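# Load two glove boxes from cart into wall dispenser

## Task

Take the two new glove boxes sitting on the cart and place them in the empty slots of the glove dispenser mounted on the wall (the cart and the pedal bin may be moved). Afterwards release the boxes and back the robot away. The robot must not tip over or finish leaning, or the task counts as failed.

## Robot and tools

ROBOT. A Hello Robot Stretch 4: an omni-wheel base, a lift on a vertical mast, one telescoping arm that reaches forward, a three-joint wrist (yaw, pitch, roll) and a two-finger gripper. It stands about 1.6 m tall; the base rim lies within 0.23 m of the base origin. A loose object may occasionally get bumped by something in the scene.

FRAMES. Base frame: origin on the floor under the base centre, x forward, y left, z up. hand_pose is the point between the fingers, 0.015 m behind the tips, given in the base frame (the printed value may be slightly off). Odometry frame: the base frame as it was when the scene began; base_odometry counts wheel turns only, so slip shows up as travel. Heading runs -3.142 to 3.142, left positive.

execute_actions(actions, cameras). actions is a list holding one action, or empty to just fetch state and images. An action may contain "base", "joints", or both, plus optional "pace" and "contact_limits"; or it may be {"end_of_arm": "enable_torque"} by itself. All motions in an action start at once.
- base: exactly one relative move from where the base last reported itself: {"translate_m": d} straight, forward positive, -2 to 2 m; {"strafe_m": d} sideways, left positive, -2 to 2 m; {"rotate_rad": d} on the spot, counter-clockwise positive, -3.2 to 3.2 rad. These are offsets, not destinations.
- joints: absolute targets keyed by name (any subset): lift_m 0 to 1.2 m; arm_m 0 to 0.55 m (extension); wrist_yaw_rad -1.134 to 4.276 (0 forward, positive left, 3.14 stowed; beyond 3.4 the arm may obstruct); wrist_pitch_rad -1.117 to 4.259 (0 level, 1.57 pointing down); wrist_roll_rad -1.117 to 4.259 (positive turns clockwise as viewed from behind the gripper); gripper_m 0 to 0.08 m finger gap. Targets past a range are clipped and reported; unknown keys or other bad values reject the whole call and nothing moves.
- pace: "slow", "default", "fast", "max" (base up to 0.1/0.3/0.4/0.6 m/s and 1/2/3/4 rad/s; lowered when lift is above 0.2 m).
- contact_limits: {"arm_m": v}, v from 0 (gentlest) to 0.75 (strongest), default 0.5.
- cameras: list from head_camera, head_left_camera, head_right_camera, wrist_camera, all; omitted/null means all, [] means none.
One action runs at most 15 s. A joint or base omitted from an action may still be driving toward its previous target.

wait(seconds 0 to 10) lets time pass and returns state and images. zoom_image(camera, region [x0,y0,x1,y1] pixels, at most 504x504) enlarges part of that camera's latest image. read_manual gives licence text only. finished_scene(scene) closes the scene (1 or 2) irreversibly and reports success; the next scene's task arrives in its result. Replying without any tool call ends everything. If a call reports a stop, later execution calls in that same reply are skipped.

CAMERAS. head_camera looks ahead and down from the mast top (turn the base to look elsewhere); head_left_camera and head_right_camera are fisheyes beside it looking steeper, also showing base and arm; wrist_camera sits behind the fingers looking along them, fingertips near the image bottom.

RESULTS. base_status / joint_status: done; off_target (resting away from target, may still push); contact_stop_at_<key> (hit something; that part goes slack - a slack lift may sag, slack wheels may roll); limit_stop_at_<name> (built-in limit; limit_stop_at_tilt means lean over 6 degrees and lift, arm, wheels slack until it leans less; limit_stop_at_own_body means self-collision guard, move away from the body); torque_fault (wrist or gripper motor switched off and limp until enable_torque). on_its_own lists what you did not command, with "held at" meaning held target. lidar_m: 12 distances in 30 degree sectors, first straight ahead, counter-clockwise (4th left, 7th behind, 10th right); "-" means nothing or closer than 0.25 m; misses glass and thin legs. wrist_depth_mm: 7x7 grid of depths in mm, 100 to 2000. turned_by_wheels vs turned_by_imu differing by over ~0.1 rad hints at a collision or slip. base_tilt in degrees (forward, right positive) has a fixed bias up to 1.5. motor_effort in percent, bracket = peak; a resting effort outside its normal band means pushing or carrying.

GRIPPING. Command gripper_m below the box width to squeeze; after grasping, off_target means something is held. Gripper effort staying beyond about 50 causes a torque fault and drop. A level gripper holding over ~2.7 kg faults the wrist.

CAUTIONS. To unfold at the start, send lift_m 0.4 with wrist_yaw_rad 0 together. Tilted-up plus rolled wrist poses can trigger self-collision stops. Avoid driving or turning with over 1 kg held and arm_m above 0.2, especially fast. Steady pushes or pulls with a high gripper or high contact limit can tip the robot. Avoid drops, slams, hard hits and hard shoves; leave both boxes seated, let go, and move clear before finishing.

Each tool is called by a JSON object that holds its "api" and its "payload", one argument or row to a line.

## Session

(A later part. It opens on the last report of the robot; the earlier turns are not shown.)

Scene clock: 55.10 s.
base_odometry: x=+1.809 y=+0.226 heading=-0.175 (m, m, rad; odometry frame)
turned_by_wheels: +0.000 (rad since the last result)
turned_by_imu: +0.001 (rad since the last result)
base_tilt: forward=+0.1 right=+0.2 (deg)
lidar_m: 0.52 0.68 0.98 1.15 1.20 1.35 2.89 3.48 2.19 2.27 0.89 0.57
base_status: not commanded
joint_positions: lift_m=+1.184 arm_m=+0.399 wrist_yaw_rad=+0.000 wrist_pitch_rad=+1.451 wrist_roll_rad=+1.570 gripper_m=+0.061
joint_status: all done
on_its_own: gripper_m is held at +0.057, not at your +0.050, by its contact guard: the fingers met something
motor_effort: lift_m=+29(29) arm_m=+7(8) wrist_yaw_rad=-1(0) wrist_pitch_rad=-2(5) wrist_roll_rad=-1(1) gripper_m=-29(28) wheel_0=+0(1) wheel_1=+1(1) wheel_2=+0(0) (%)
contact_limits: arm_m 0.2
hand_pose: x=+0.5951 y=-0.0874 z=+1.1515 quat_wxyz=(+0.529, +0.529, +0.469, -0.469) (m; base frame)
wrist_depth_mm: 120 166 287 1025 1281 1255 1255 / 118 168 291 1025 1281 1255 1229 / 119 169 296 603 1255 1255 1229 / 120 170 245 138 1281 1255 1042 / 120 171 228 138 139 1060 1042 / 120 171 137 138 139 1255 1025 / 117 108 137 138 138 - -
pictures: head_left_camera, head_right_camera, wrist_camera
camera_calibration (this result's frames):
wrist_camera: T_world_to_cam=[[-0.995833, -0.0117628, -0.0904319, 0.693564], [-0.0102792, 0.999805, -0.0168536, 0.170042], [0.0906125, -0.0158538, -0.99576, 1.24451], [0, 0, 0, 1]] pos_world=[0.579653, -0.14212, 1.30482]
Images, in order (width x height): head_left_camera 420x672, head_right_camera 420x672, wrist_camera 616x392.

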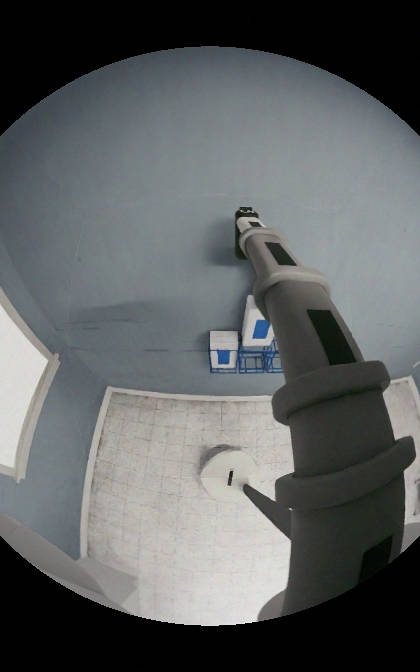

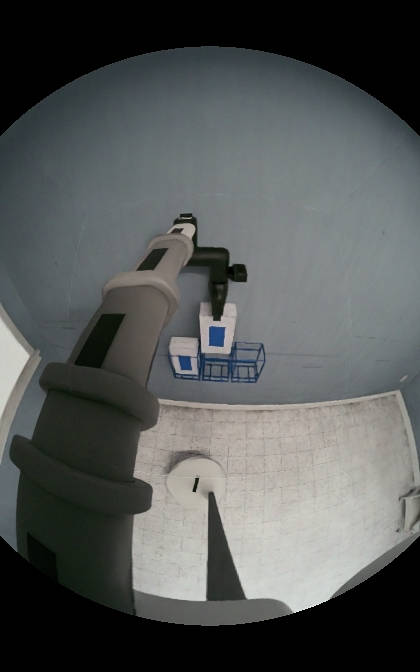

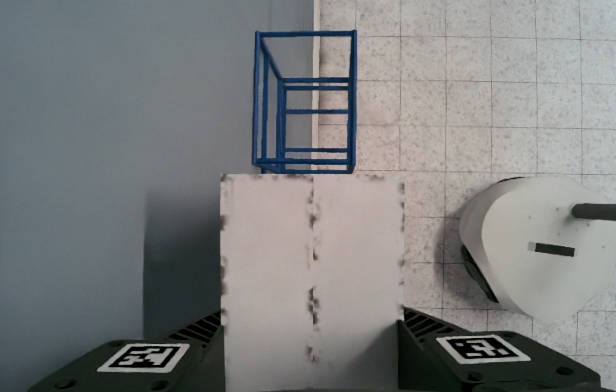

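{"api": "execute_actions", "payload": {
  "actions": [
    {"joints": {"arm_m": 0.411}, "contact_limits": {"arm_m": 0.2}, "pace": "slow"}
  ],
  "cameras": ["head_right_camera", "wrist_camera"]
}}

{"api": "zoom_image", "payload": {
  "camera": "head_right_camera",
  "region": [160, 290, 270, 390]
}}

Scene clock: 58.90 s.
base_odometry: x=+1.809 y=+0.226 heading=-0.175 (m, m, rad; odometry frame)
turned_by_wheels: +0.000 (rad since the last result)
turned_by_imu: +0.002 (rad since the last result)
base_tilt: forward=+0.1 right=+0.3 (deg)
lidar_m: 0.52 0.68 1.00 1.14 1.22 1.34 2.88 3.53 2.22 2.27 0.89 0.56
base_status: not commanded
joint_positions: lift_m=+1.184 arm_m=+0.410 wrist_yaw_rad=+0.000 wrist_pitch_rad=+1.451 wrist_roll_rad=+1.570 gripper_m=+0.061
joint_status: all done
on_its_own: gripper_m is held at +0.057, not at your +0.050, by its contact guard: the fingers met something
motor_effort: lift_m=+29(29) arm_m=+7(7) wrist_yaw_rad=-1(2) wrist_pitch_rad=-2(2) wrist_roll_rad=-1(1) gripper_m=-28(26) wheel_0=+0(1) wheel_1=+1(1) wheel_2=+0(0) (%)
contact_limits: arm_m 0.2
hand_pose: x=+0.6060 y=-0.0874 z=+1.1515 quat_wxyz=(+0.529, +0.529, +0.469, -0.469) (m; base frame)
wrist_depth_mm: 108 146 254 891 1308 1255 1229 / 109 148 257 917 1281 1255 1229 / 110 150 262 597 1281 1255 1229 / 111 150 216 138 1255 1255 1042 / 111 151 201 138 139 1042 1025 / 111 151 138 138 139 1255 1042 / 108 109 137 138 138 - -
pictures: head_right_camera, wrist_camera
camera_calibration (this result's frames):
wrist_camera: T_world_to_cam=[[-0.995839, -0.0117625, -0.090369, 0.704395], [-0.01028, 0.999805, -0.0168529, 0.170154], [0.0905496, -0.0158538, -0.995766, 1.24356], [0, 0, 0, 1]] pos_world=[0.590609, -0.14212, 1.30482]
Images, in order (width x height): head_right_camera 420x672, wrist_camera 616x392.

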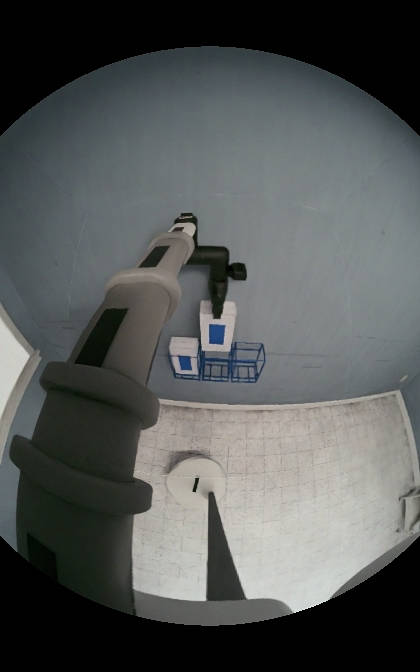

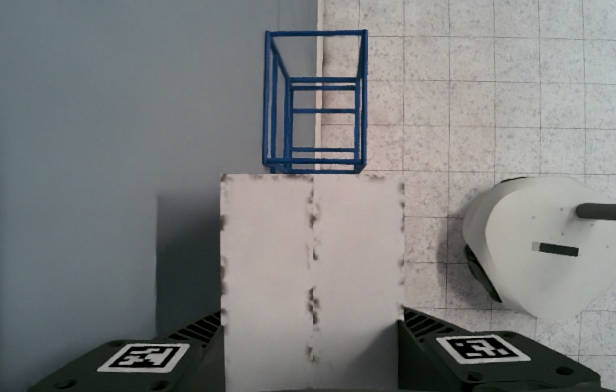

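Region (160, 290, 270, 390) of head_right_camera's 420x672 image, scaled by 4.582, with more detail than that image has; it fills the top 458 rows of this view, and the rest is white.

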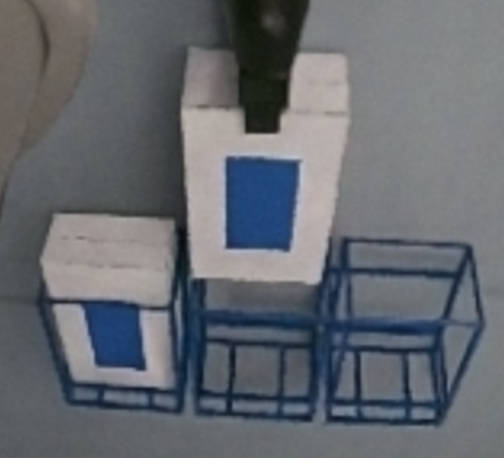

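{"api": "execute_actions", "payload": {
  "actions": [
    {"joints": {"lift_m": 1.165}, "pace": "slow"}
  ],
  "cameras": ["head_right_camera", "wrist_camera"]
}}

{"api": "zoom_image", "payload": {
  "camera": "head_right_camera",
  "region": [180, 320, 250, 380]
}}

Scene clock: 60.47 s.
base_odometry: x=+1.809 y=+0.226 heading=-0.175 (m, m, rad; odometry frame)
turned_by_wheels: +0.000 (rad since the last result)
turned_by_imu: +0.001 (rad since the last result)
base_tilt: forward=+0.1 right=+0.2 (deg)
lidar_m: 0.52 0.69 0.96 1.13 1.23 1.34 2.89 3.46 2.22 2.30 0.92 0.56
base_status: not commanded
joint_positions: lift_m=+1.165 arm_m=+0.410 wrist_yaw_rad=+0.000 wrist_pitch_rad=+1.451 wrist_roll_rad=+1.570 gripper_m=+0.061
joint_status: all done
on_its_own: gripper_m is held at +0.057, not at your +0.050, by its contact guard: the fingers met something
motor_effort: lift_m=+19(23) arm_m=+7(7) wrist_yaw_rad=-1(1) wrist_pitch_rad=-2(3) wrist_roll_rad=-1(1) gripper_m=-26(28) wheel_0=+0(0) wheel_1=+1(1) wheel_2=+0(0) (%)
hand_pose: x=+0.6060 y=-0.0874 z=+1.1323 quat_wxyz=(+0.529, +0.529, +0.469, -0.469) (m; base frame)
wrist_depth_mm: 108 146 253 661 1255 1255 1229 / 110 148 257 580 1281 1255 1229 / 110 149 260 691 1229 1229 1205 / 111 150 216 138 1255 1229 1025 / 111 151 201 138 139 1060 1025 / 111 151 138 138 139 1229 1025 / 108 108 137 138 138 - -
pictures: head_right_camera, wrist_camera
camera_calibration (this result's frames):
wrist_camera: T_world_to_cam=[[-0.995845, -0.0117633, -0.0902965, 0.702573], [-0.010282, 0.999805, -0.0168523, 0.169831], [0.0904771, -0.0158539, -0.995772, 1.22451], [0, 0, 0, 1]] pos_world=[0.59061, -0.14212, 1.28564]
Images, in order (width x height): head_right_camera 420x672, wrist_camera 616x392.

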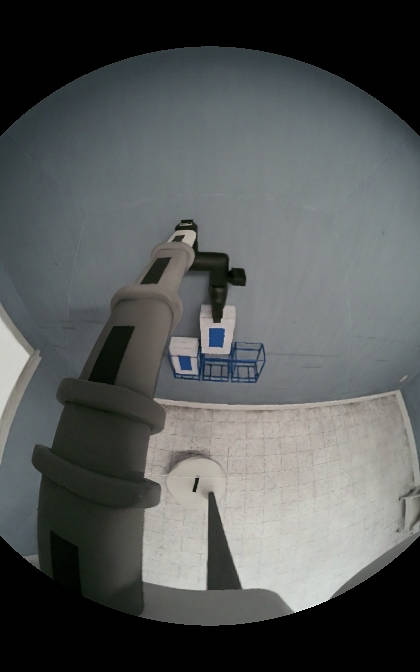

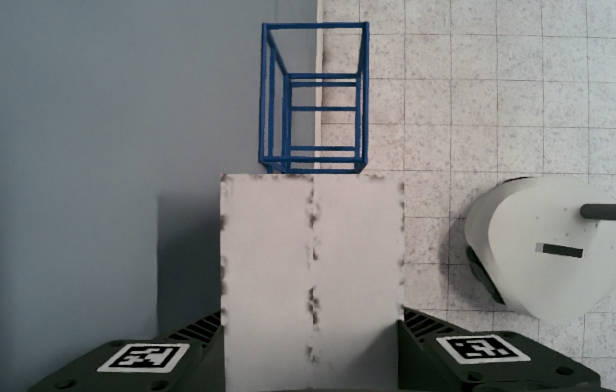

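Region (180, 320, 250, 380) of head_right_camera's 420x672 image, scaled by 7.200, with more detail than that image has; it fills the top 432 rows of this view, and the rest is white.

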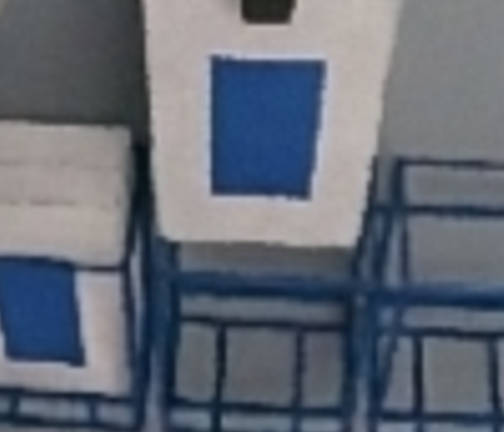

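{"api": "execute_actions", "payload": {
  "actions": [
    {"joints": {"lift_m": 1.10}, "pace": "slow"}
  ],
  "cameras": ["head_right_camera", "wrist_camera"]
}}

{"api": "zoom_image", "payload": {
  "camera": "head_right_camera",
  "region": [160, 290, 270, 390]
}}

Scene clock: 62.50 s.
base_odometry: x=+1.809 y=+0.226 heading=-0.176 (m, m, rad; odometry frame)
turned_by_wheels: +0.000 (rad since the last result)
turned_by_imu: +0.001 (rad since the last result)
base_tilt: forward=+0.1 right=+0.3 (deg)
lidar_m: 0.54 0.67 0.99 1.15 1.23 1.34 2.90 3.48 2.20 2.27 0.91 0.55
base_status: not commanded
joint_positions: lift_m=+1.100 arm_m=+0.410 wrist_yaw_rad=+0.000 wrist_pitch_rad=+1.451 wrist_roll_rad=+1.570 gripper_m=+0.061
joint_status: all done
on_its_own: gripper_m is held at +0.057, not at your +0.050, by its contact guard: the fingers met something
motor_effort: lift_m=+19(23) arm_m=+7(7) wrist_yaw_rad=+0(1) wrist_pitch_rad=-2(5) wrist_roll_rad=-1(1) gripper_m=-26(28) wheel_0=+0(1) wheel_1=+0(1) wheel_2=-1(2) (%)
hand_pose: x=+0.6060 y=-0.0874 z=+1.0673 quat_wxyz=(+0.529, +0.529, +0.469, -0.469) (m; base frame)
wrist_depth_mm: 108 146 254 904 1182 1182 1160 / 110 148 257 517 1182 1182 1160 / 110 149 262 521 1205 1182 1160 / 111 150 199 137 310 1182 960 / 111 150 201 137 138 1025 960 / 111 151 137 138 138 1160 946 / 108 108 137 138 138 - -
pictures: head_right_camera, wrist_camera
camera_calibration (this result's frames):
wrist_camera: T_world_to_cam=[[-0.995853, -0.0114984, -0.0902515, 0.696715], [-0.0100174, 0.999808, -0.0168461, 0.168575], [0.0904279, -0.0158721, -0.995777, 1.1598], [0, 0, 0, 1]] pos_world=[0.590636, -0.142123, 1.22062]
Images, in order (width x height): head_right_camera 420x672, wrist_camera 616x392.

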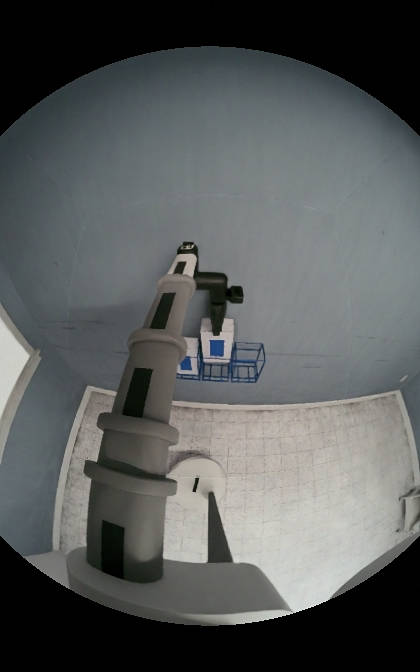

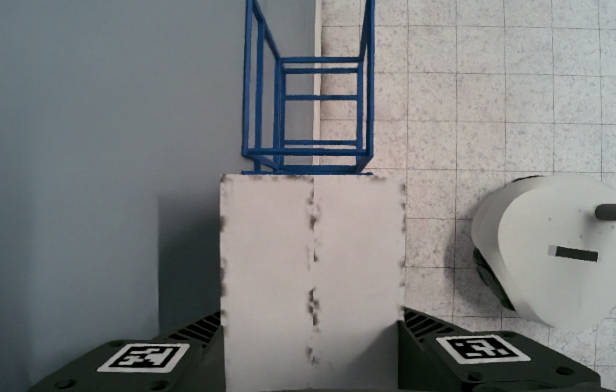

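Region (160, 290, 270, 390) of head_right_camera's 420x672 image, scaled by 4.582, with more detail than that image has; it fills the top 458 rows of this view, and the rest is white.

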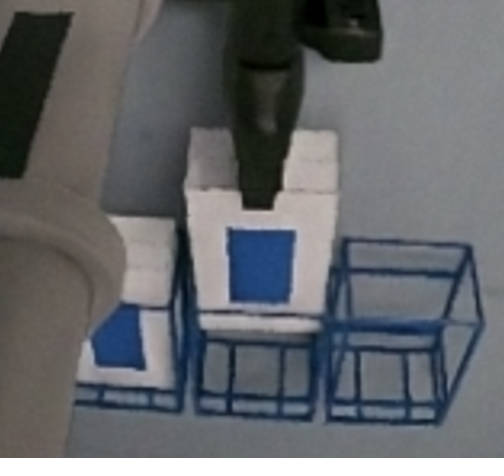

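{"api": "zoom_image", "payload": {
  "camera": "wrist_camera",
  "region": [200, 120, 420, 220]
}}

Region (200, 120, 420, 220) of wrist_camera's 616x392 image, scaled by 2.291; it fills the top 229 rows of this view, and the rest is white.

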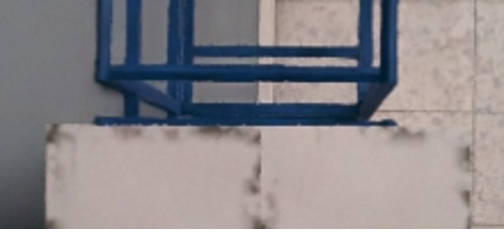

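{"api": "execute_actions", "payload": {
  "actions": [
    {"base": {"strafe_m": -0.004}, "pace": "slow"}
  ],
  "cameras": ["head_right_camera", "wrist_camera"]
}}

{"api": "zoom_image", "payload": {
  "camera": "wrist_camera",
  "region": [200, 120, 420, 220]
}}

Scene clock: 64.67 s.
base_odometry: x=+1.808 y=+0.222 heading=-0.176 (m, m, rad; odometry frame)
turned_by_wheels: +0.000 (rad since the last result)
turned_by_imu: +0.001 (rad since the last result)
base_tilt: forward=+0.1 right=+0.3 (deg)
lidar_m: 0.51 0.69 0.97 1.15 1.24 1.33 2.89 3.47 2.21 2.33 0.89 0.56
base_status: done
joint_positions: lift_m=+1.100 arm_m=+0.410 wrist_yaw_rad=+0.000 wrist_pitch_rad=+1.451 wrist_roll_rad=+1.570 gripper_m=+0.061
joint_status: not commanded
on_its_own: gripper_m is held at +0.057, not at your +0.050, by its contact guard: the fingers met something
motor_effort: lift_m=+19(19) arm_m=+7(7) wrist_yaw_rad=+0(1) wrist_pitch_rad=-3(3) wrist_roll_rad=-1(1) gripper_m=-27(27) wheel_0=+1(5) wheel_1=-2(2) wheel_2=+0(1) (%)
hand_pose: x=+0.6060 y=-0.0874 z=+1.0673 quat_wxyz=(+0.529, +0.529, +0.469, -0.469) (m; base frame)
wrist_depth_mm: 108 146 253 891 1205 1182 1160 / 109 147 256 517 1205 1182 1160 / 110 149 259 960 1205 1160 1160 / 111 150 216 138 1182 1182 960 / 111 150 200 138 139 1025 946 / 111 150 137 138 139 1182 960 / 108 108 137 138 138 - -
pictures: head_right_camera, wrist_camera
camera_calibration (this result's frames):
wrist_camera: T_world_to_cam=[[-0.995853, -0.0114999, -0.0902518, 0.696716], [-0.0100189, 0.999808, -0.0168461, 0.168576], [0.0904282, -0.015872, -0.995776, 1.1598], [0, 0, 0, 1]] pos_world=[0.590637, -0.142123, 1.22062]
Images, in order (width x height): head_right_camera 420x672, wrist_camera 616x392.

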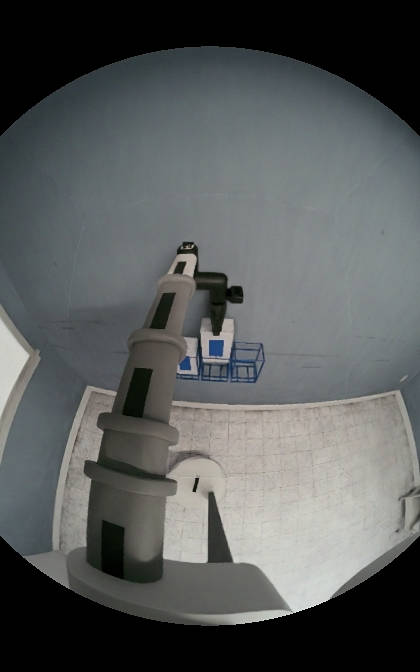

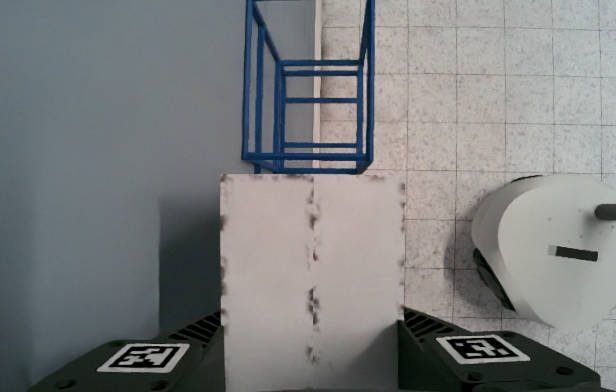

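Region (200, 120, 420, 220) of wrist_camera's 616x392 image, scaled by 2.291; it fills the top 229 rows of this view, and the rest is white.

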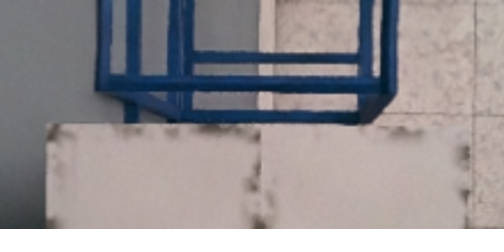

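{"api": "execute_actions", "payload": {
  "actions": [
    {"joints": {"lift_m": 1.0}, "pace": "slow"}
  ],
  "cameras": ["head_right_camera", "wrist_camera"]
}}

Scene clock: 66.97 s.
base_odometry: x=+1.808 y=+0.222 heading=-0.176 (m, m, rad; odometry frame)
turned_by_wheels: +0.000 (rad since the last result)
turned_by_imu: +0.001 (rad since the last result)
base_tilt: forward=+0.1 right=+0.3 (deg)
lidar_m: 0.53 0.68 1.00 1.14 1.20 1.34 2.92 3.47 2.22 2.30 0.90 0.58
base_status: not commanded
joint_positions: lift_m=+1.000 arm_m=+0.410 wrist_yaw_rad=+0.000 wrist_pitch_rad=+1.451 wrist_roll_rad=+1.570 gripper_m=+0.061
joint_status: all done
on_its_own: gripper_m is held at +0.057, not at your +0.050, by its contact guard: the fingers met something
motor_effort: lift_m=+19(14) arm_m=+7(7) wrist_yaw_rad=+1(1) wrist_pitch_rad=-4(3) wrist_roll_rad=-1(0) gripper_m=-27(27) wheel_0=+1(1) wheel_1=-3(2) wheel_2=+0(0) (%)
hand_pose: x=+0.6060 y=-0.0874 z=+0.9673 quat_wxyz=(+0.529, +0.529, +0.469, -0.469) (m; base frame)
wrist_depth_mm: 108 146 253 661 1098 1078 1060 / 109 147 256 917 1098 1078 1060 / 110 149 236 539 1098 1078 1060 / 111 150 215 138 208 1078 854 / 111 150 200 138 139 1060 854 / 111 150 137 138 139 1078 854 / 108 108 137 138 138 - -
pictures: head_right_camera, wrist_camera
camera_calibration (this result's frames):
wrist_camera: T_world_to_cam=[[-0.995853, -0.0115001, -0.0902488, 0.687687], [-0.0100191, 0.999808, -0.0168461, 0.166891], [0.0904252, -0.015872, -0.995777, 1.06021], [0, 0, 0, 1]] pos_world=[0.590638, -0.142123, 1.12061]
Images, in order (width x height): head_right_camera 420x672, wrist_camera 616x392.

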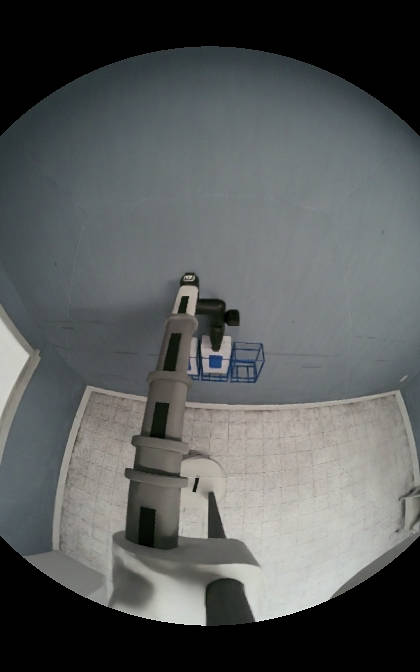

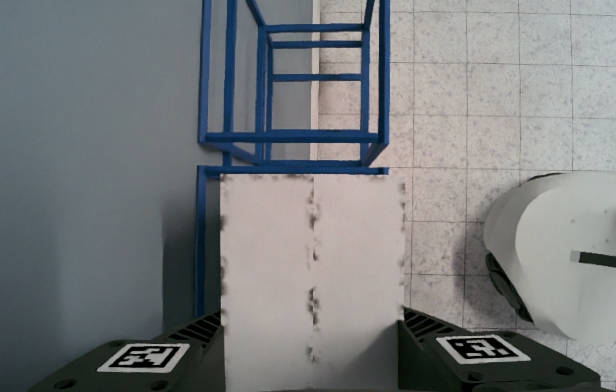

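{"api": "execute_actions", "payload": {
  "actions": [
    {"joints": {"lift_m": 0.963}, "pace": "slow"}
  ],
  "cameras": ["wrist_camera"]
}}

Scene clock: 68.93 s.
base_odometry: x=+1.808 y=+0.222 heading=-0.176 (m, m, rad; odometry frame)
turned_by_wheels: +0.000 (rad since the last result)
turned_by_imu: +0.001 (rad since the last result)
base_tilt: forward=+0.1 right=+0.2 (deg)
lidar_m: 0.54 0.68 0.97 1.14 1.25 1.35 2.87 3.49 2.21 2.27 0.93 0.58
base_status: not commanded
joint_positions: lift_m=+0.963 arm_m=+0.410 wrist_yaw_rad=+0.000 wrist_pitch_rad=+1.451 wrist_roll_rad=+1.570 gripper_m=+0.061
joint_status: all done
on_its_own: gripper_m is held at +0.057, not at your +0.050, by its contact guard: the fingers met something
motor_effort: lift_m=+19(21) arm_m=+7(7) wrist_yaw_rad=+0(2) wrist_pitch_rad=-3(3) wrist_roll_rad=-1(1) gripper_m=-27(28) wheel_0=+1(1) wheel_1=-2(3) wheel_2=+0(0) (%)
hand_pose: x=+0.6060 y=-0.0874 z=+0.9303 quat_wxyz=(+0.529, +0.529, +0.469, -0.469) (m; base frame)
wrist_depth_mm: 108 146 245 647 1060 1042 1025 / 109 147 256 917 1060 1042 1025 / 110 148 207 535 1060 1060 1025 / 111 150 202 138 175 1042 831 / 111 150 200 138 139 1042 820 / 111 150 137 138 139 1042 820 / 108 108 137 138 138 - -
pictures: wrist_camera
camera_calibration (this result's frames):
wrist_camera: T_world_to_cam=[[-0.995854, -0.0114979, -0.0902387, 0.684346], [-0.0100171, 0.999808, -0.0168459, 0.166267], [0.0904151, -0.0158721, -0.995778, 1.02345], [0, 0, 0, 1]] pos_world=[0.590639, -0.142123, 1.08368]
Images, in order (width x height): wrist_camera 616x392.

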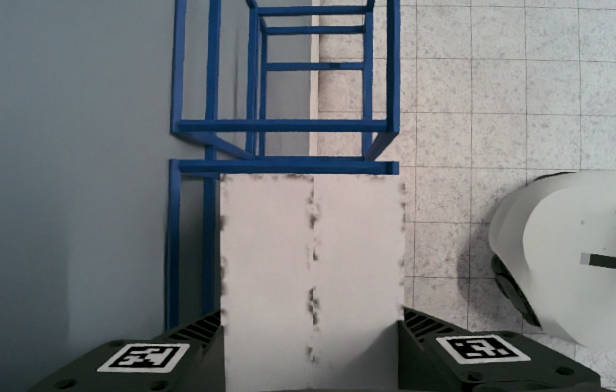

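{"api": "execute_actions", "payload": {
  "actions": [
    {"joints": {"gripper_m": 0.075}, "pace": "slow"}
  ],
  "cameras": ["wrist_camera"]
}}

{"api": "execute_actions", "payload": {
  "actions": [
    {"joints": {"lift_m": 1.05}}
  ],
  "cameras": ["wrist_camera", "head_right_camera"]
}}

Scene clock: 70.20 s.
base_odometry: x=+1.808 y=+0.222 heading=-0.176 (m, m, rad; odometry frame)
turned_by_wheels: +0.000 (rad since the last result)
turned_by_imu: +0.001 (rad since the last result)
base_tilt: forward=+0.1 right=+0.2 (deg)
lidar_m: 0.55 0.67 0.95 1.14 1.24 1.35 2.92 3.52 2.21 2.29 0.91 0.54
base_status: not commanded
joint_positions: lift_m=+0.963 arm_m=+0.410 wrist_yaw_rad=+0.000 wrist_pitch_rad=+1.450 wrist_roll_rad=+1.570 gripper_m=+0.075
joint_status: all done
motor_effort: lift_m=+18(19) arm_m=+7(7) wrist_yaw_rad=-1(0) wrist_pitch_rad=+0(3) wrist_roll_rad=-1(1) gripper_m=+2(27) wheel_0=+0(1) wheel_1=-2(2) wheel_2=+0(0) (%)
hand_pose: x=+0.6062 y=-0.0874 z=+0.9304 quat_wxyz=(+0.529, +0.529, +0.469, -0.469) (m; base frame)
wrist_depth_mm: 110 145 234 640 1060 1060 1025 / 109 146 236 891 1060 1042 1042 / 109 147 207 525 1060 1042 1042 / 110 148 140 140 173 1042 831 / 110 149 140 140 173 1042 820 / 110 149 140 140 143 1042 820 / - 108 140 140 140 104 -
pictures: wrist_camera
camera_calibration (this result's frames):
wrist_camera: T_world_to_cam=[[-0.995778, -0.0114988, -0.0910737, 0.685257], [-0.0100038, 0.999808, -0.0168543, 0.166269], [0.09125, -0.0158721, -0.995702, 1.02287], [0, 0, 0, 1]] pos_world=[0.59069, -0.142123, 1.08369]
Images, in order (width x height): wrist_camera 616x392.

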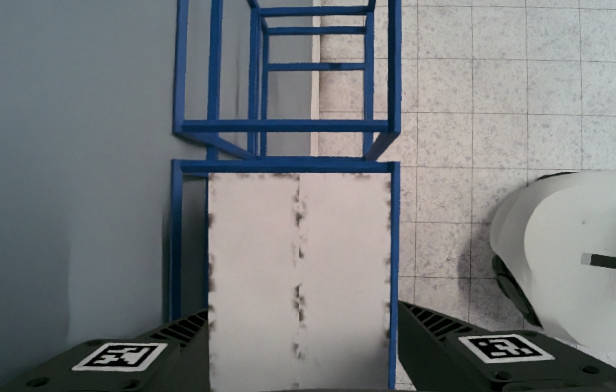

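Scene clock: 71.57 s.
base_odometry: x=+1.808 y=+0.222 heading=-0.176 (m, m, rad; odometry frame)
turned_by_wheels: +0.000 (rad since the last result)
turned_by_imu: +0.001 (rad since the last result)
base_tilt: forward=+0.1 right=+0.3 (deg)
lidar_m: 0.54 0.68 0.94 1.14 1.20 1.32 2.90 3.49 2.20 2.28 0.88 0.55
base_status: not commanded
joint_positions: lift_m=+1.050 arm_m=+0.410 wrist_yaw_rad=+0.000 wrist_pitch_rad=+1.450 wrist_roll_rad=+1.570 gripper_m=+0.075
joint_status: all done
motor_effort: lift_m=+26(25) arm_m=+7(7) wrist_yaw_rad=+0(0) wrist_pitch_rad=+0(1) wrist_roll_rad=-2(1) gripper_m=+2(3) wheel_0=+1(1) wheel_1=-2(3) wheel_2=+0(0) (%)
hand_pose: x=+0.6062 y=-0.0874 z=+1.0167 quat_wxyz=(+0.529, +0.529, +0.469, -0.469) (m; base frame)
wrist_depth_mm: 110 145 251 640 1160 1118 1118 / 109 146 254 654 1138 1138 1118 / 109 148 257 525 1138 1118 1118 / 110 148 230 229 1138 1118 917 / 110 149 229 228 1138 1078 891 / 110 149 229 228 436 1118 904 / - 108 194 228 258 104 -
pictures: head_right_camera, wrist_camera
camera_calibration (this result's frames):
wrist_camera: T_world_to_cam=[[-0.995778, -0.0114982, -0.0910737, 0.693122], [-0.0100032, 0.999808, -0.0168544, 0.167724], [0.09125, -0.0158722, -0.995702, 1.10885], [0, 0, 0, 1]] pos_world=[0.590691, -0.142123, 1.17004]
Images, in order (width x height): head_right_camera 420x672, wrist_camera 616x392.

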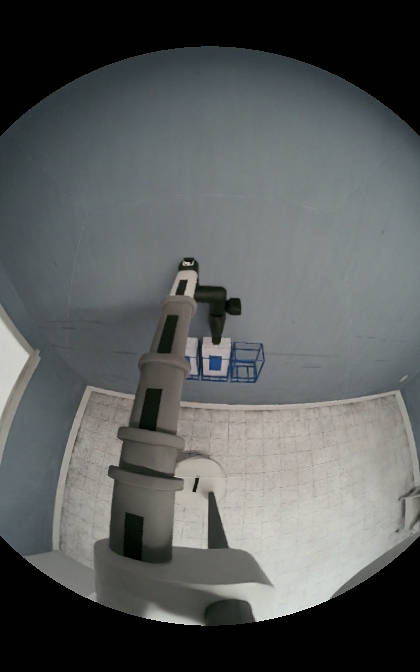

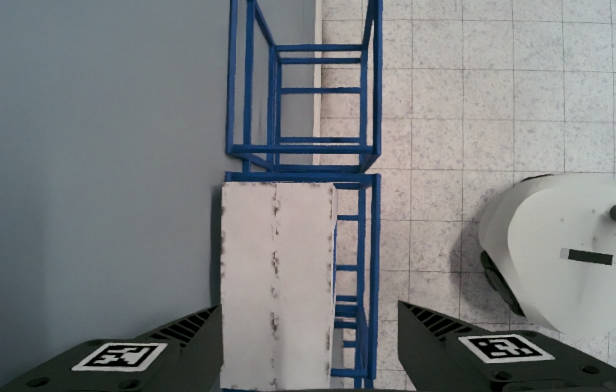

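{"api": "execute_actions", "payload": {
  "actions": [
    {"base": {"translate_m": -0.75}, "joints": {"arm_m": 0.05, "wrist_pitch_rad": 1.57, "gripper_m": 0.08}, "pace": "fast"}
  ],
  "cameras": ["head_camera"]
}}

{"api": "execute_actions", "payload": {
  "actions": [
    {"base": {"rotate_rad": -1.575}, "joints": {"lift_m": 0.4}, "pace": "max"}
  ],
  "cameras": ["head_camera"]
}}

Scene clock: 77.93 s.
base_odometry: x=+1.070 y=+0.354 heading=-0.176 (m, m, rad; odometry frame)
turned_by_wheels: +0.000 (rad since the last result)
turned_by_imu: +0.004 (rad since the last result)
base_tilt: forward=+0.0 right=+0.3 (deg)
lidar_m: 1.28 1.48 1.24 1.20 0.76 0.93 2.86 3.01 2.59 2.05 1.94 1.42
base_status: done
joint_positions: lift_m=+1.050 arm_m=+0.051 wrist_yaw_rad=+0.000 wrist_pitch_rad=+1.570 wrist_roll_rad=+1.570 gripper_m=+0.080
joint_status: all done
motor_effort: lift_m=+26(26) arm_m=-7(9) wrist_yaw_rad=+0(1) wrist_pitch_rad=+0(6) wrist_roll_rad=-2(2) gripper_m=+3(4) wheel_0=-1(7) wheel_1=+0(6) wheel_2=+0(9) (%)
hand_pose: x=+0.2223 y=-0.0874 z=+1.0152 quat_wxyz=(+0.500, +0.500, +0.500, -0.500) (m; base frame)
wrist_depth_mm: 1138 1138 1160 1182 1182 1182 1205 / 1138 1160 1160 1160 1182 1182 1182 / 1138 1160 1160 1160 1182 1182 1182 / 1160 1160 1160 1160 960 1182 1205 / 1138 1160 1138 960 946 1182 1182 / 1160 1138 1160 1160 960 1182 1205 / 1138 108 1138 1160 1182 105 -
pictures: head_camera
Images, in order (width x height): head_camera 420x560.

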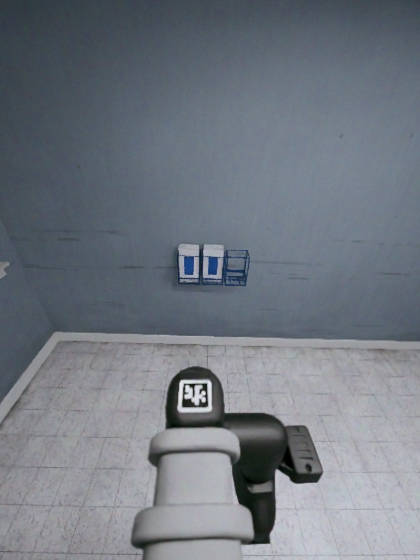

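Scene clock: 80.30 s.
base_odometry: x=+1.070 y=+0.354 heading=-1.751 (m, m, rad; odometry frame)
turned_by_wheels: -1.575 (rad since the last result)
turned_by_imu: -1.564 (rad since the last result)
base_tilt: forward=+0.1 right=+0.3 (deg)
lidar_m: 2.09 1.95 1.44 1.30 1.46 1.26 1.19 0.79 0.91 2.82 2.99 2.59
base_status: done
joint_positions: lift_m=+0.400 arm_m=+0.051 wrist_yaw_rad=+0.000 wrist_pitch_rad=+1.570 wrist_roll_rad=+1.570 gripper_m=+0.080
joint_status: all done
motor_effort: lift_m=+18(22) arm_m=-7(7) wrist_yaw_rad=-1(0) wrist_pitch_rad=+0(1) wrist_roll_rad=-2(2) gripper_m=+3(3) wheel_0=+0(5) wheel_1=+0(6) wheel_2=+2(6) (%)
hand_pose: x=+0.2224 y=-0.0874 z=+0.3658 quat_wxyz=(+0.500, +0.500, +0.500, -0.500) (m; base frame)
wrist_depth_mm: 508 512 517 517 521 525 530 / 508 508 512 517 521 525 530 / 504 508 512 517 521 342 317 / 504 512 512 517 324 307 309 / 508 508 512 512 304 306 309 / 508 508 512 517 303 304 307 / 504 108 512 512 303 105 -
pictures: head_camera
Images, in order (width x height): head_camera 420x560.

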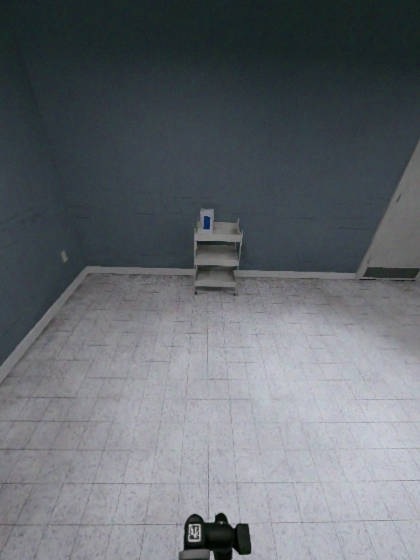

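{"api": "execute_actions", "payload": {
  "actions": [
    {"base": {"translate_m": 1.70}, "joints": {"lift_m": 1.10}, "pace": "max"}
  ],
  "cameras": []
}}

{"api": "execute_actions", "payload": {
  "actions": [
    {"joints": {"arm_m": 0.39}, "pace": "fast"}
  ],
  "cameras": ["wrist_camera", "head_right_camera"]
}}

Scene clock: 85.57 s.
base_odometry: x=+0.766 y=-1.319 heading=-1.751 (m, m, rad; odometry frame)
turned_by_wheels: +0.000 (rad since the last result)
turned_by_imu: -0.002 (rad since the last result)
base_tilt: forward=+0.0 right=+0.3 (deg)
lidar_m: 0.32 0.82 1.15 1.36 1.44 1.92 2.40 2.46 2.97 2.76 0.51 0.39
base_status: done
joint_positions: lift_m=+1.100 arm_m=+0.051 wrist_yaw_rad=+0.000 wrist_pitch_rad=+1.570 wrist_roll_rad=+1.570 gripper_m=+0.080
joint_status: all done
motor_effort: lift_m=+24(28) arm_m=-7(7) wrist_yaw_rad=-1(0) wrist_pitch_rad=+0(0) wrist_roll_rad=-1(2) gripper_m=+3(2) wheel_0=+0(8) wheel_1=-1(7) wheel_2=+0(13) (%)
hand_pose: x=+0.2223 y=-0.0874 z=+1.0653 quat_wxyz=(+0.500, +0.500, +0.500, -0.500) (m; base frame)
wrist_depth_mm: 539 539 1229 1229 1229 1255 1255 / 539 549 1025 1229 1229 1229 1229 / 539 544 1008 1229 1229 1255 1255 / 539 544 1008 1205 1008 1229 1229 / 469 544 1008 1008 1008 1229 1255 / 508 544 1205 1205 1008 1229 1229 / 788 108 1205 1205 1229 105 -
pictures: none
No camera images: the call's "cameras" was empty. Leave "cameras" out to get every camera's image.

Scene clock: 87.37 s.
base_odometry: x=+0.766 y=-1.319 heading=-1.751 (m, m, rad; odometry frame)
turned_by_wheels: +0.000 (rad since the last result)
turned_by_imu: +0.001 (rad since the last result)
base_tilt: forward=+0.1 right=+0.2 (deg)
lidar_m: 0.34 0.83 1.15 1.35 1.45 1.91 2.39 2.43 2.97 2.74 0.53 0.39
base_status: not commanded
joint_positions: lift_m=+1.100 arm_m=+0.389 wrist_yaw_rad=+0.000 wrist_pitch_rad=+1.570 wrist_roll_rad=+1.570 gripper_m=+0.080
joint_status: all done
motor_effort: lift_m=+25(24) arm_m=+7(7) wrist_yaw_rad=+0(2) wrist_pitch_rad=+0(1) wrist_roll_rad=-1(1) gripper_m=+3(4) wheel_0=+0(1) wheel_1=+0(0) wheel_2=+0(0) (%)
hand_pose: x=+0.5599 y=-0.0874 z=+1.0653 quat_wxyz=(+0.501, +0.500, +0.500, -0.499) (m; base frame)
wrist_depth_mm: 394 585 549 549 554 1229 1255 / 382 597 549 554 559 1229 1255 / 389 597 549 549 554 1229 1255 / 389 591 549 549 554 1025 1042 / 389 597 544 312 554 1008 1025 / 387 549 517 312 554 1025 1229 / 353 108 707 1205 1229 105 -
pictures: head_right_camera, wrist_camera
camera_calibration (this result's frames):
wrist_camera: T_world_to_cam=[[-0.999526, -0.0120248, 0.0283257, 0.526228], [-0.0124681, 0.999802, -0.0155263, 0.168041], [-0.0281334, -0.0158721, -0.999478, 1.23234], [0, 0, 0, 1]] pos_world=[0.562744, -0.14212, 1.2194]
Images, in order (width x height): head_right_camera 420x672, wrist_camera 616x392.

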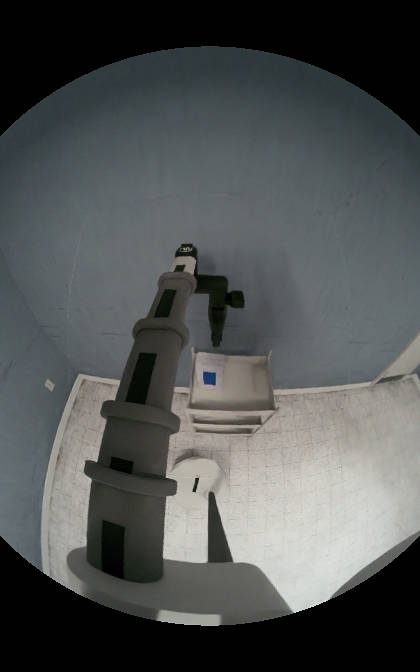

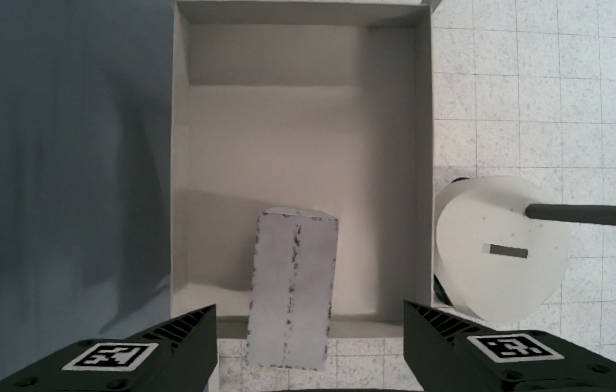

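{"api": "zoom_image", "payload": {
  "camera": "wrist_camera",
  "region": [200, 190, 400, 390]
}}

Region (200, 190, 400, 390) of wrist_camera's 616x392 image, scaled by 2.520.

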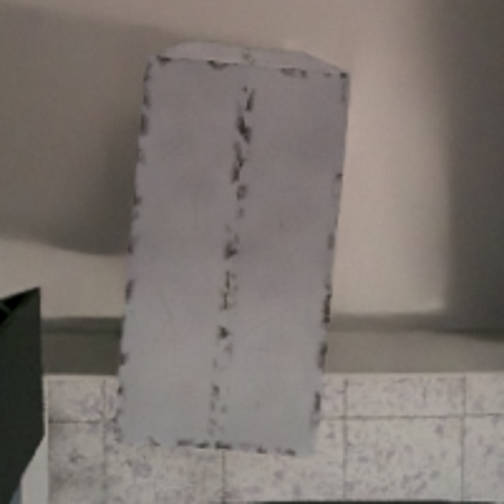

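{"api": "execute_actions", "payload": {
  "actions": [
    {"base": {"strafe_m": 0.0205}, "joints": {"arm_m": 0.398, "wrist_roll_rad": 1.654, "lift_m": 0.985}}
  ],
  "cameras": ["wrist_camera"]
}}

Scene clock: 90.37 s.
base_odometry: x=+0.786 y=-1.323 heading=-1.751 (m, m, rad; odometry frame)
turned_by_wheels: +0.000 (rad since the last result)
turned_by_imu: +0.001 (rad since the last result)
base_tilt: forward=+0.1 right=+0.3 (deg)
lidar_m: 0.35 0.81 1.14 1.34 1.43 1.92 2.42 2.46 3.01 2.91 0.53 0.38
base_status: done
joint_positions: lift_m=+0.985 arm_m=+0.397 wrist_yaw_rad=+0.000 wrist_pitch_rad=+1.570 wrist_roll_rad=+1.654 gripper_m=+0.080
joint_status: all done
motor_effort: lift_m=+17(21) arm_m=+7(7) wrist_yaw_rad=-2(2) wrist_pitch_rad=+1(1) wrist_roll_rad=+0(1) gripper_m=+4(2) wheel_0=+0(8) wheel_1=-1(7) wheel_2=+0(0) (%)
hand_pose: x=+0.5678 y=-0.0874 z=+0.9509 quat_wxyz=(+0.479, +0.520, +0.479, -0.520) (m; base frame)
wrist_depth_mm: 413 433 436 439 442 1118 1118 / 397 433 436 439 442 1118 1118 / 392 433 436 436 442 931 1138 / 387 477 433 199 442 891 904 / 377 462 433 199 439 904 904 / 370 455 433 198 436 436 917 / 336 108 197 198 373 105 -
pictures: wrist_camera
camera_calibration (this result's frames):
wrist_camera: T_world_to_cam=[[-0.997016, 0.0717189, 0.0285493, 0.543092], [0.0712994, 0.997335, -0.0154507, 0.118514], [-0.0295814, -0.0133691, -0.999473, 1.11928], [0, 0, 0, 1]] pos_world=[0.566132, -0.142184, 1.10502]
Images, in order (width x height): wrist_camera 616x392.

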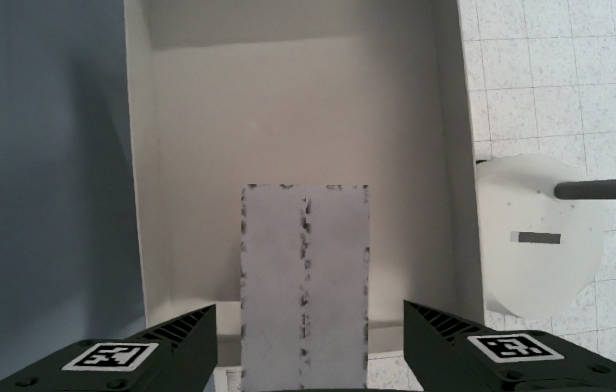

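{"api": "execute_actions", "payload": {
  "actions": [
    {"joints": {"lift_m": 0.924}, "pace": "slow"}
  ],
  "cameras": []
}}

{"api": "execute_actions", "payload": {
  "actions": [
    {"joints": {"gripper_m": 0.05}}
  ],
  "cameras": ["wrist_camera"]
}}

{"api": "execute_actions", "payload": {
  "actions": [
    {"joints": {"lift_m": 1.07}}
  ],
  "cameras": ["wrist_camera"]
}}

Scene clock: 92.23 s.
base_odometry: x=+0.786 y=-1.323 heading=-1.751 (m, m, rad; odometry frame)
turned_by_wheels: +0.000 (rad since the last result)
turned_by_imu: +0.001 (rad since the last result)
base_tilt: forward=+0.1 right=+0.3 (deg)
lidar_m: 0.35 0.83 1.14 1.34 1.43 1.91 2.40 2.47 3.00 2.91 0.54 0.38
base_status: not commanded
joint_positions: lift_m=+0.924 arm_m=+0.397 wrist_yaw_rad=+0.000 wrist_pitch_rad=+1.570 wrist_roll_rad=+1.654 gripper_m=+0.080
joint_status: all done
motor_effort: lift_m=+17(18) arm_m=+7(7) wrist_yaw_rad=+0(2) wrist_pitch_rad=+1(0) wrist_roll_rad=+0(0) gripper_m=+3(3) wheel_0=-1(1) wheel_1=-1(1) wheel_2=+0(0) (%)
hand_pose: x=+0.5678 y=-0.0874 z=+0.8899 quat_wxyz=(+0.479, +0.520, +0.479, -0.520) (m; base frame)
wrist_depth_mm: 413 373 375 377 382 382 1060 / 397 373 375 377 379 382 1060 / 394 370 375 377 382 379 1060 / 387 373 373 138 377 382 842 / 379 370 137 138 139 382 831 / 368 373 137 138 139 373 842 / 336 108 137 137 138 105 -
pictures: none
No camera images: the call's "cameras" was empty. Leave "cameras" out to get every camera's image.

Scene clock: 93.20 s.
base_odometry: x=+0.786 y=-1.323 heading=-1.751 (m, m, rad; odometry frame)
turned_by_wheels: +0.000 (rad since the last result)
turned_by_imu: +0.000 (rad since the last result)
base_tilt: forward=+0.1 right=+0.3 (deg)
lidar_m: 0.34 0.81 1.16 1.34 1.40 1.90 2.38 2.45 3.00 2.90 0.53 0.39
base_status: not commanded
joint_positions: lift_m=+0.924 arm_m=+0.397 wrist_yaw_rad=+0.000 wrist_pitch_rad=+1.569 wrist_roll_rad=+1.654 gripper_m=+0.061
joint_status: gripper_m off_target (ended at +0.061, target +0.050)
on_its_own: gripper_m is held at +0.057, not at your +0.050, by its contact guard: the fingers met something
motor_effort: lift_m=+17(17) arm_m=+7(7) wrist_yaw_rad=-1(1) wrist_pitch_rad=+2(1) wrist_roll_rad=-1(0) gripper_m=-24(23) wheel_0=+0(1) wheel_1=-1(1) wheel_2=+0(0) (%)
hand_pose: x=+0.5679 y=-0.0874 z=+0.8899 quat_wxyz=(+0.479, +0.521, +0.479, -0.520) (m; base frame)
wrist_depth_mm: 413 373 375 379 382 382 1060 / 399 373 375 379 379 382 1060 / 392 370 373 377 379 382 1060 / 387 373 373 138 379 379 842 / 377 370 373 138 139 382 842 / 370 370 137 138 138 379 854 / 351 109 136 137 138 - -
pictures: wrist_camera
camera_calibration (this result's frames):
wrist_camera: T_world_to_cam=[[-0.997014, 0.0719321, 0.0280991, 0.545369], [0.0715196, 0.99732, -0.0154182, 0.117408], [-0.0291329, -0.0133625, -0.999486, 1.05808], [0, 0, 0, 1]] pos_world=[0.566168, -0.142184, 1.04403]
Images, in order (width x height): wrist_camera 616x392.

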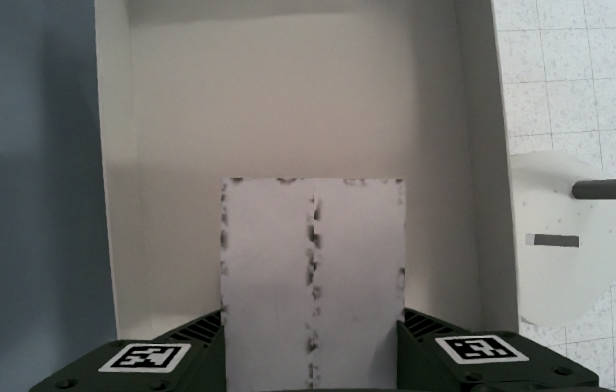

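Scene clock: 94.87 s.
base_odometry: x=+0.786 y=-1.323 heading=-1.751 (m, m, rad; odometry frame)
turned_by_wheels: +0.000 (rad since the last result)
turned_by_imu: +0.001 (rad since the last result)
base_tilt: forward=+0.1 right=+0.3 (deg)
lidar_m: 0.34 0.80 1.13 1.34 1.43 1.89 2.40 2.47 3.00 2.91 0.54 0.38
base_status: not commanded
joint_positions: lift_m=+1.069 arm_m=+0.397 wrist_yaw_rad=+0.000 wrist_pitch_rad=+1.570 wrist_roll_rad=+1.654 gripper_m=+0.061
joint_status: all done
on_its_own: gripper_m is held at +0.057, not at your +0.050, by its contact guard: the fingers met something
motor_effort: lift_m=+29(27) arm_m=+7(7) wrist_yaw_rad=+0(1) wrist_pitch_rad=+0(1) wrist_roll_rad=+0(0) gripper_m=-25(25) wheel_0=-1(1) wheel_1=-1(1) wheel_2=+0(0) (%)
hand_pose: x=+0.5678 y=-0.0874 z=+1.0350 quat_wxyz=(+0.479, +0.521, +0.479, -0.520) (m; base frame)
wrist_depth_mm: 415 544 521 525 525 1205 1205 / 399 535 517 525 525 1205 1205 / 394 569 517 521 525 1205 1205 / 387 549 512 138 488 991 991 / 379 539 496 138 139 976 1008 / 368 554 137 138 139 991 1205 / 353 109 137 138 138 - -
pictures: wrist_camera
camera_calibration (this result's frames):
wrist_camera: T_world_to_cam=[[-0.997004, 0.0719282, 0.0284617, 0.54084], [0.0715101, 0.99732, -0.0154443, 0.119682], [-0.0294963, -0.0133627, -0.999476, 1.20325], [0, 0, 0, 1]] pos_world=[0.566153, -0.142184, 1.18907]
Images, in order (width x height): wrist_camera 616x392.

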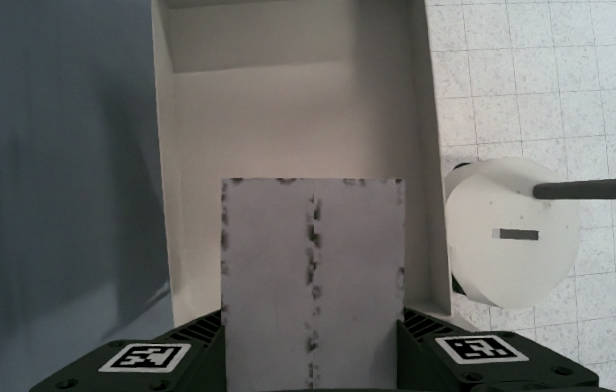

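{"api": "execute_actions", "payload": {
  "actions": [
    {"base": {"translate_m": -1.545}, "joints": {"arm_m": 0.05, "wrist_roll_rad": 1.57}, "pace": "fast"}
  ],
  "cameras": []
}}

{"api": "execute_actions", "payload": {
  "actions": [
    {"base": {"rotate_rad": 1.572}, "pace": "fast"}
  ],
  "cameras": ["head_camera"]
}}

{"api": "execute_actions", "payload": {
  "actions": [
    {"base": {"translate_m": 0.73}, "joints": {"lift_m": 1.185, "wrist_pitch_rad": 1.45, "arm_m": 0.2}, "pace": "fast"}
  ],
  "cameras": ["head_right_camera", "wrist_camera"]
}}

Scene clock: 102.83 s.
base_odometry: x=+1.063 y=+0.197 heading=-1.751 (m, m, rad; odometry frame)
turned_by_wheels: +0.000 (rad since the last result)
turned_by_imu: +0.007 (rad since the last result)
base_tilt: forward=+0.1 right=+0.3 (deg)
lidar_m: 1.90 1.97 1.42 1.28 1.46 1.39 1.36 0.89 1.14 2.87 2.99 2.44
base_status: done
joint_positions: lift_m=+1.069 arm_m=+0.051 wrist_yaw_rad=+0.000 wrist_pitch_rad=+1.570 wrist_roll_rad=+1.570 gripper_m=+0.061
joint_status: all done
on_its_own: gripper_m is held at +0.057, not at your +0.050, by its contact guard: the fingers met something
motor_effort: lift_m=+29(28) arm_m=-7(8) wrist_yaw_rad=-1(2) wrist_pitch_rad=+1(6) wrist_roll_rad=-2(4) gripper_m=-25(24) wheel_0=+1(5) wheel_1=+1(6) wheel_2=-1(9) (%)
hand_pose: x=+0.2223 y=-0.0874 z=+1.0350 quat_wxyz=(+0.500, +0.500, +0.500, -0.500) (m; base frame)
wrist_depth_mm: 1160 1160 1182 1182 1205 1205 1229 / 1160 1160 1182 1182 1205 1229 1205 / 1160 1160 1182 1182 1205 1205 1205 / 1160 1182 1182 138 842 1182 1205 / 1160 1160 1182 138 139 1205 1205 / 1160 1182 138 138 139 1205 1205 / 1160 108 137 138 138 - -
pictures: none
No camera images: the call's "cameras" was empty. Leave "cameras" out to get every camera's image.

Scene clock: 105.23 s.
base_odometry: x=+1.063 y=+0.197 heading=-0.179 (m, m, rad; odometry frame)
turned_by_wheels: +1.572 (rad since the last result)
turned_by_imu: +1.564 (rad since the last result)
base_tilt: forward=+0.1 right=+0.3 (deg)
lidar_m: 1.27 1.46 1.37 1.37 0.88 1.16 2.91 3.02 2.41 1.90 1.90 1.42
base_status: done
joint_positions: lift_m=+1.069 arm_m=+0.051 wrist_yaw_rad=+0.000 wrist_pitch_rad=+1.570 wrist_roll_rad=+1.570 gripper_m=+0.061
joint_status: not commanded
on_its_own: gripper_m is held at +0.057, not at your +0.050, by its contact guard: the fingers met something
motor_effort: lift_m=+28(29) arm_m=-7(7) wrist_yaw_rad=+0(1) wrist_pitch_rad=+1(2) wrist_roll_rad=-2(2) gripper_m=-25(26) wheel_0=+0(4) wheel_1=+1(4) wheel_2=-1(5) (%)
hand_pose: x=+0.2224 y=-0.0874 z=+1.0350 quat_wxyz=(+0.500, +0.500, +0.500, -0.500) (m; base frame)
wrist_depth_mm: 1160 1182 1182 1182 1205 1205 1229 / 1160 1182 1160 1182 1182 1205 1205 / 1160 1160 1182 1182 1205 1205 1229 / 1160 1182 1160 139 842 1205 1229 / 1160 1160 1160 138 139 1205 1205 / 1160 1182 137 138 139 1205 1229 / 1160 109 137 138 138 - -
pictures: head_camera
Images, in order (width x height): head_camera 420x560.

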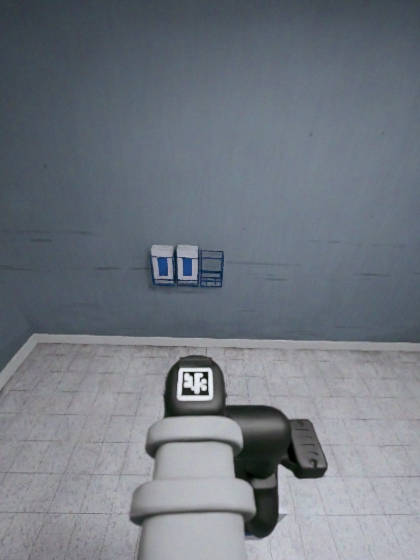

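Scene clock: 108.87 s.
base_odometry: x=+1.781 y=+0.067 heading=-0.179 (m, m, rad; odometry frame)
turned_by_wheels: +0.000 (rad since the last result)
turned_by_imu: +0.000 (rad since the last result)
base_tilt: forward=+0.1 right=+0.2 (deg)
lidar_m: 0.35 0.58 0.99 1.30 1.42 1.45 3.80 3.26 2.07 2.34 0.91 0.35
base_status: done
joint_positions: lift_m=+1.184 arm_m=+0.199 wrist_yaw_rad=+0.000 wrist_pitch_rad=+1.451 wrist_roll_rad=+1.570 gripper_m=+0.061
joint_status: all done
on_its_own: gripper_m is held at +0.057, not at your +0.050, by its contact guard: the fingers met something
motor_effort: lift_m=+28(34) arm_m=+7(9) wrist_yaw_rad=+0(5) wrist_pitch_rad=-3(11) wrist_roll_rad=-2(2) gripper_m=-24(24) wheel_0=+1(5) wheel_1=+1(6) wheel_2=+1(11) (%)
hand_pose: x=+0.3951 y=-0.0874 z=+1.1516 quat_wxyz=(+0.529, +0.529, +0.469, -0.469) (m; base frame)
wrist_depth_mm: 379 521 917 1308 1281 1281 1255 / 370 530 931 1336 1308 1255 1229 / 377 539 946 1308 1281 1255 1229 / 377 508 615 139 1060 1060 1229 / 379 544 615 138 139 1042 1229 / 379 469 138 138 139 1060 1229 / 368 108 137 138 138 - -
pictures: head_right_camera, wrist_camera
camera_calibration (this result's frames):
wrist_camera: T_world_to_cam=[[-0.995849, -0.011566, -0.0902807, 0.494259], [-0.0100861, 0.999807, -0.0168308, 0.167886], [0.090458, -0.0158504, -0.995774, 1.26279], [0, 0, 0, 1]] pos_world=[0.379671, -0.142121, 1.3049]
Images, in order (width x height): head_right_camera 420x672, wrist_camera 616x392.

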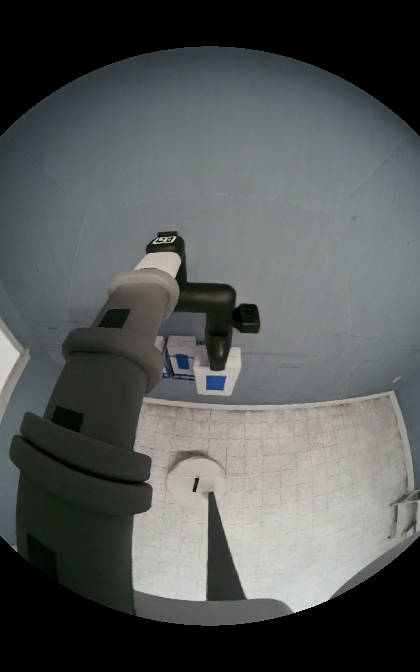

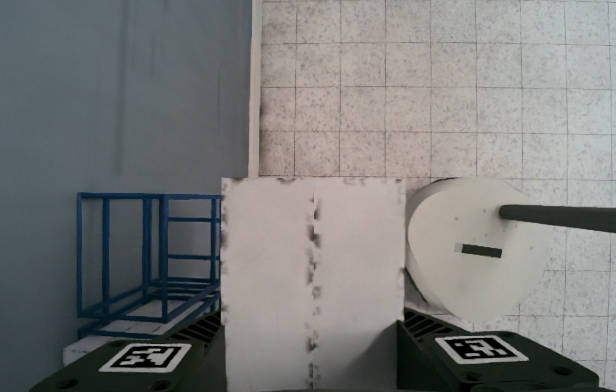

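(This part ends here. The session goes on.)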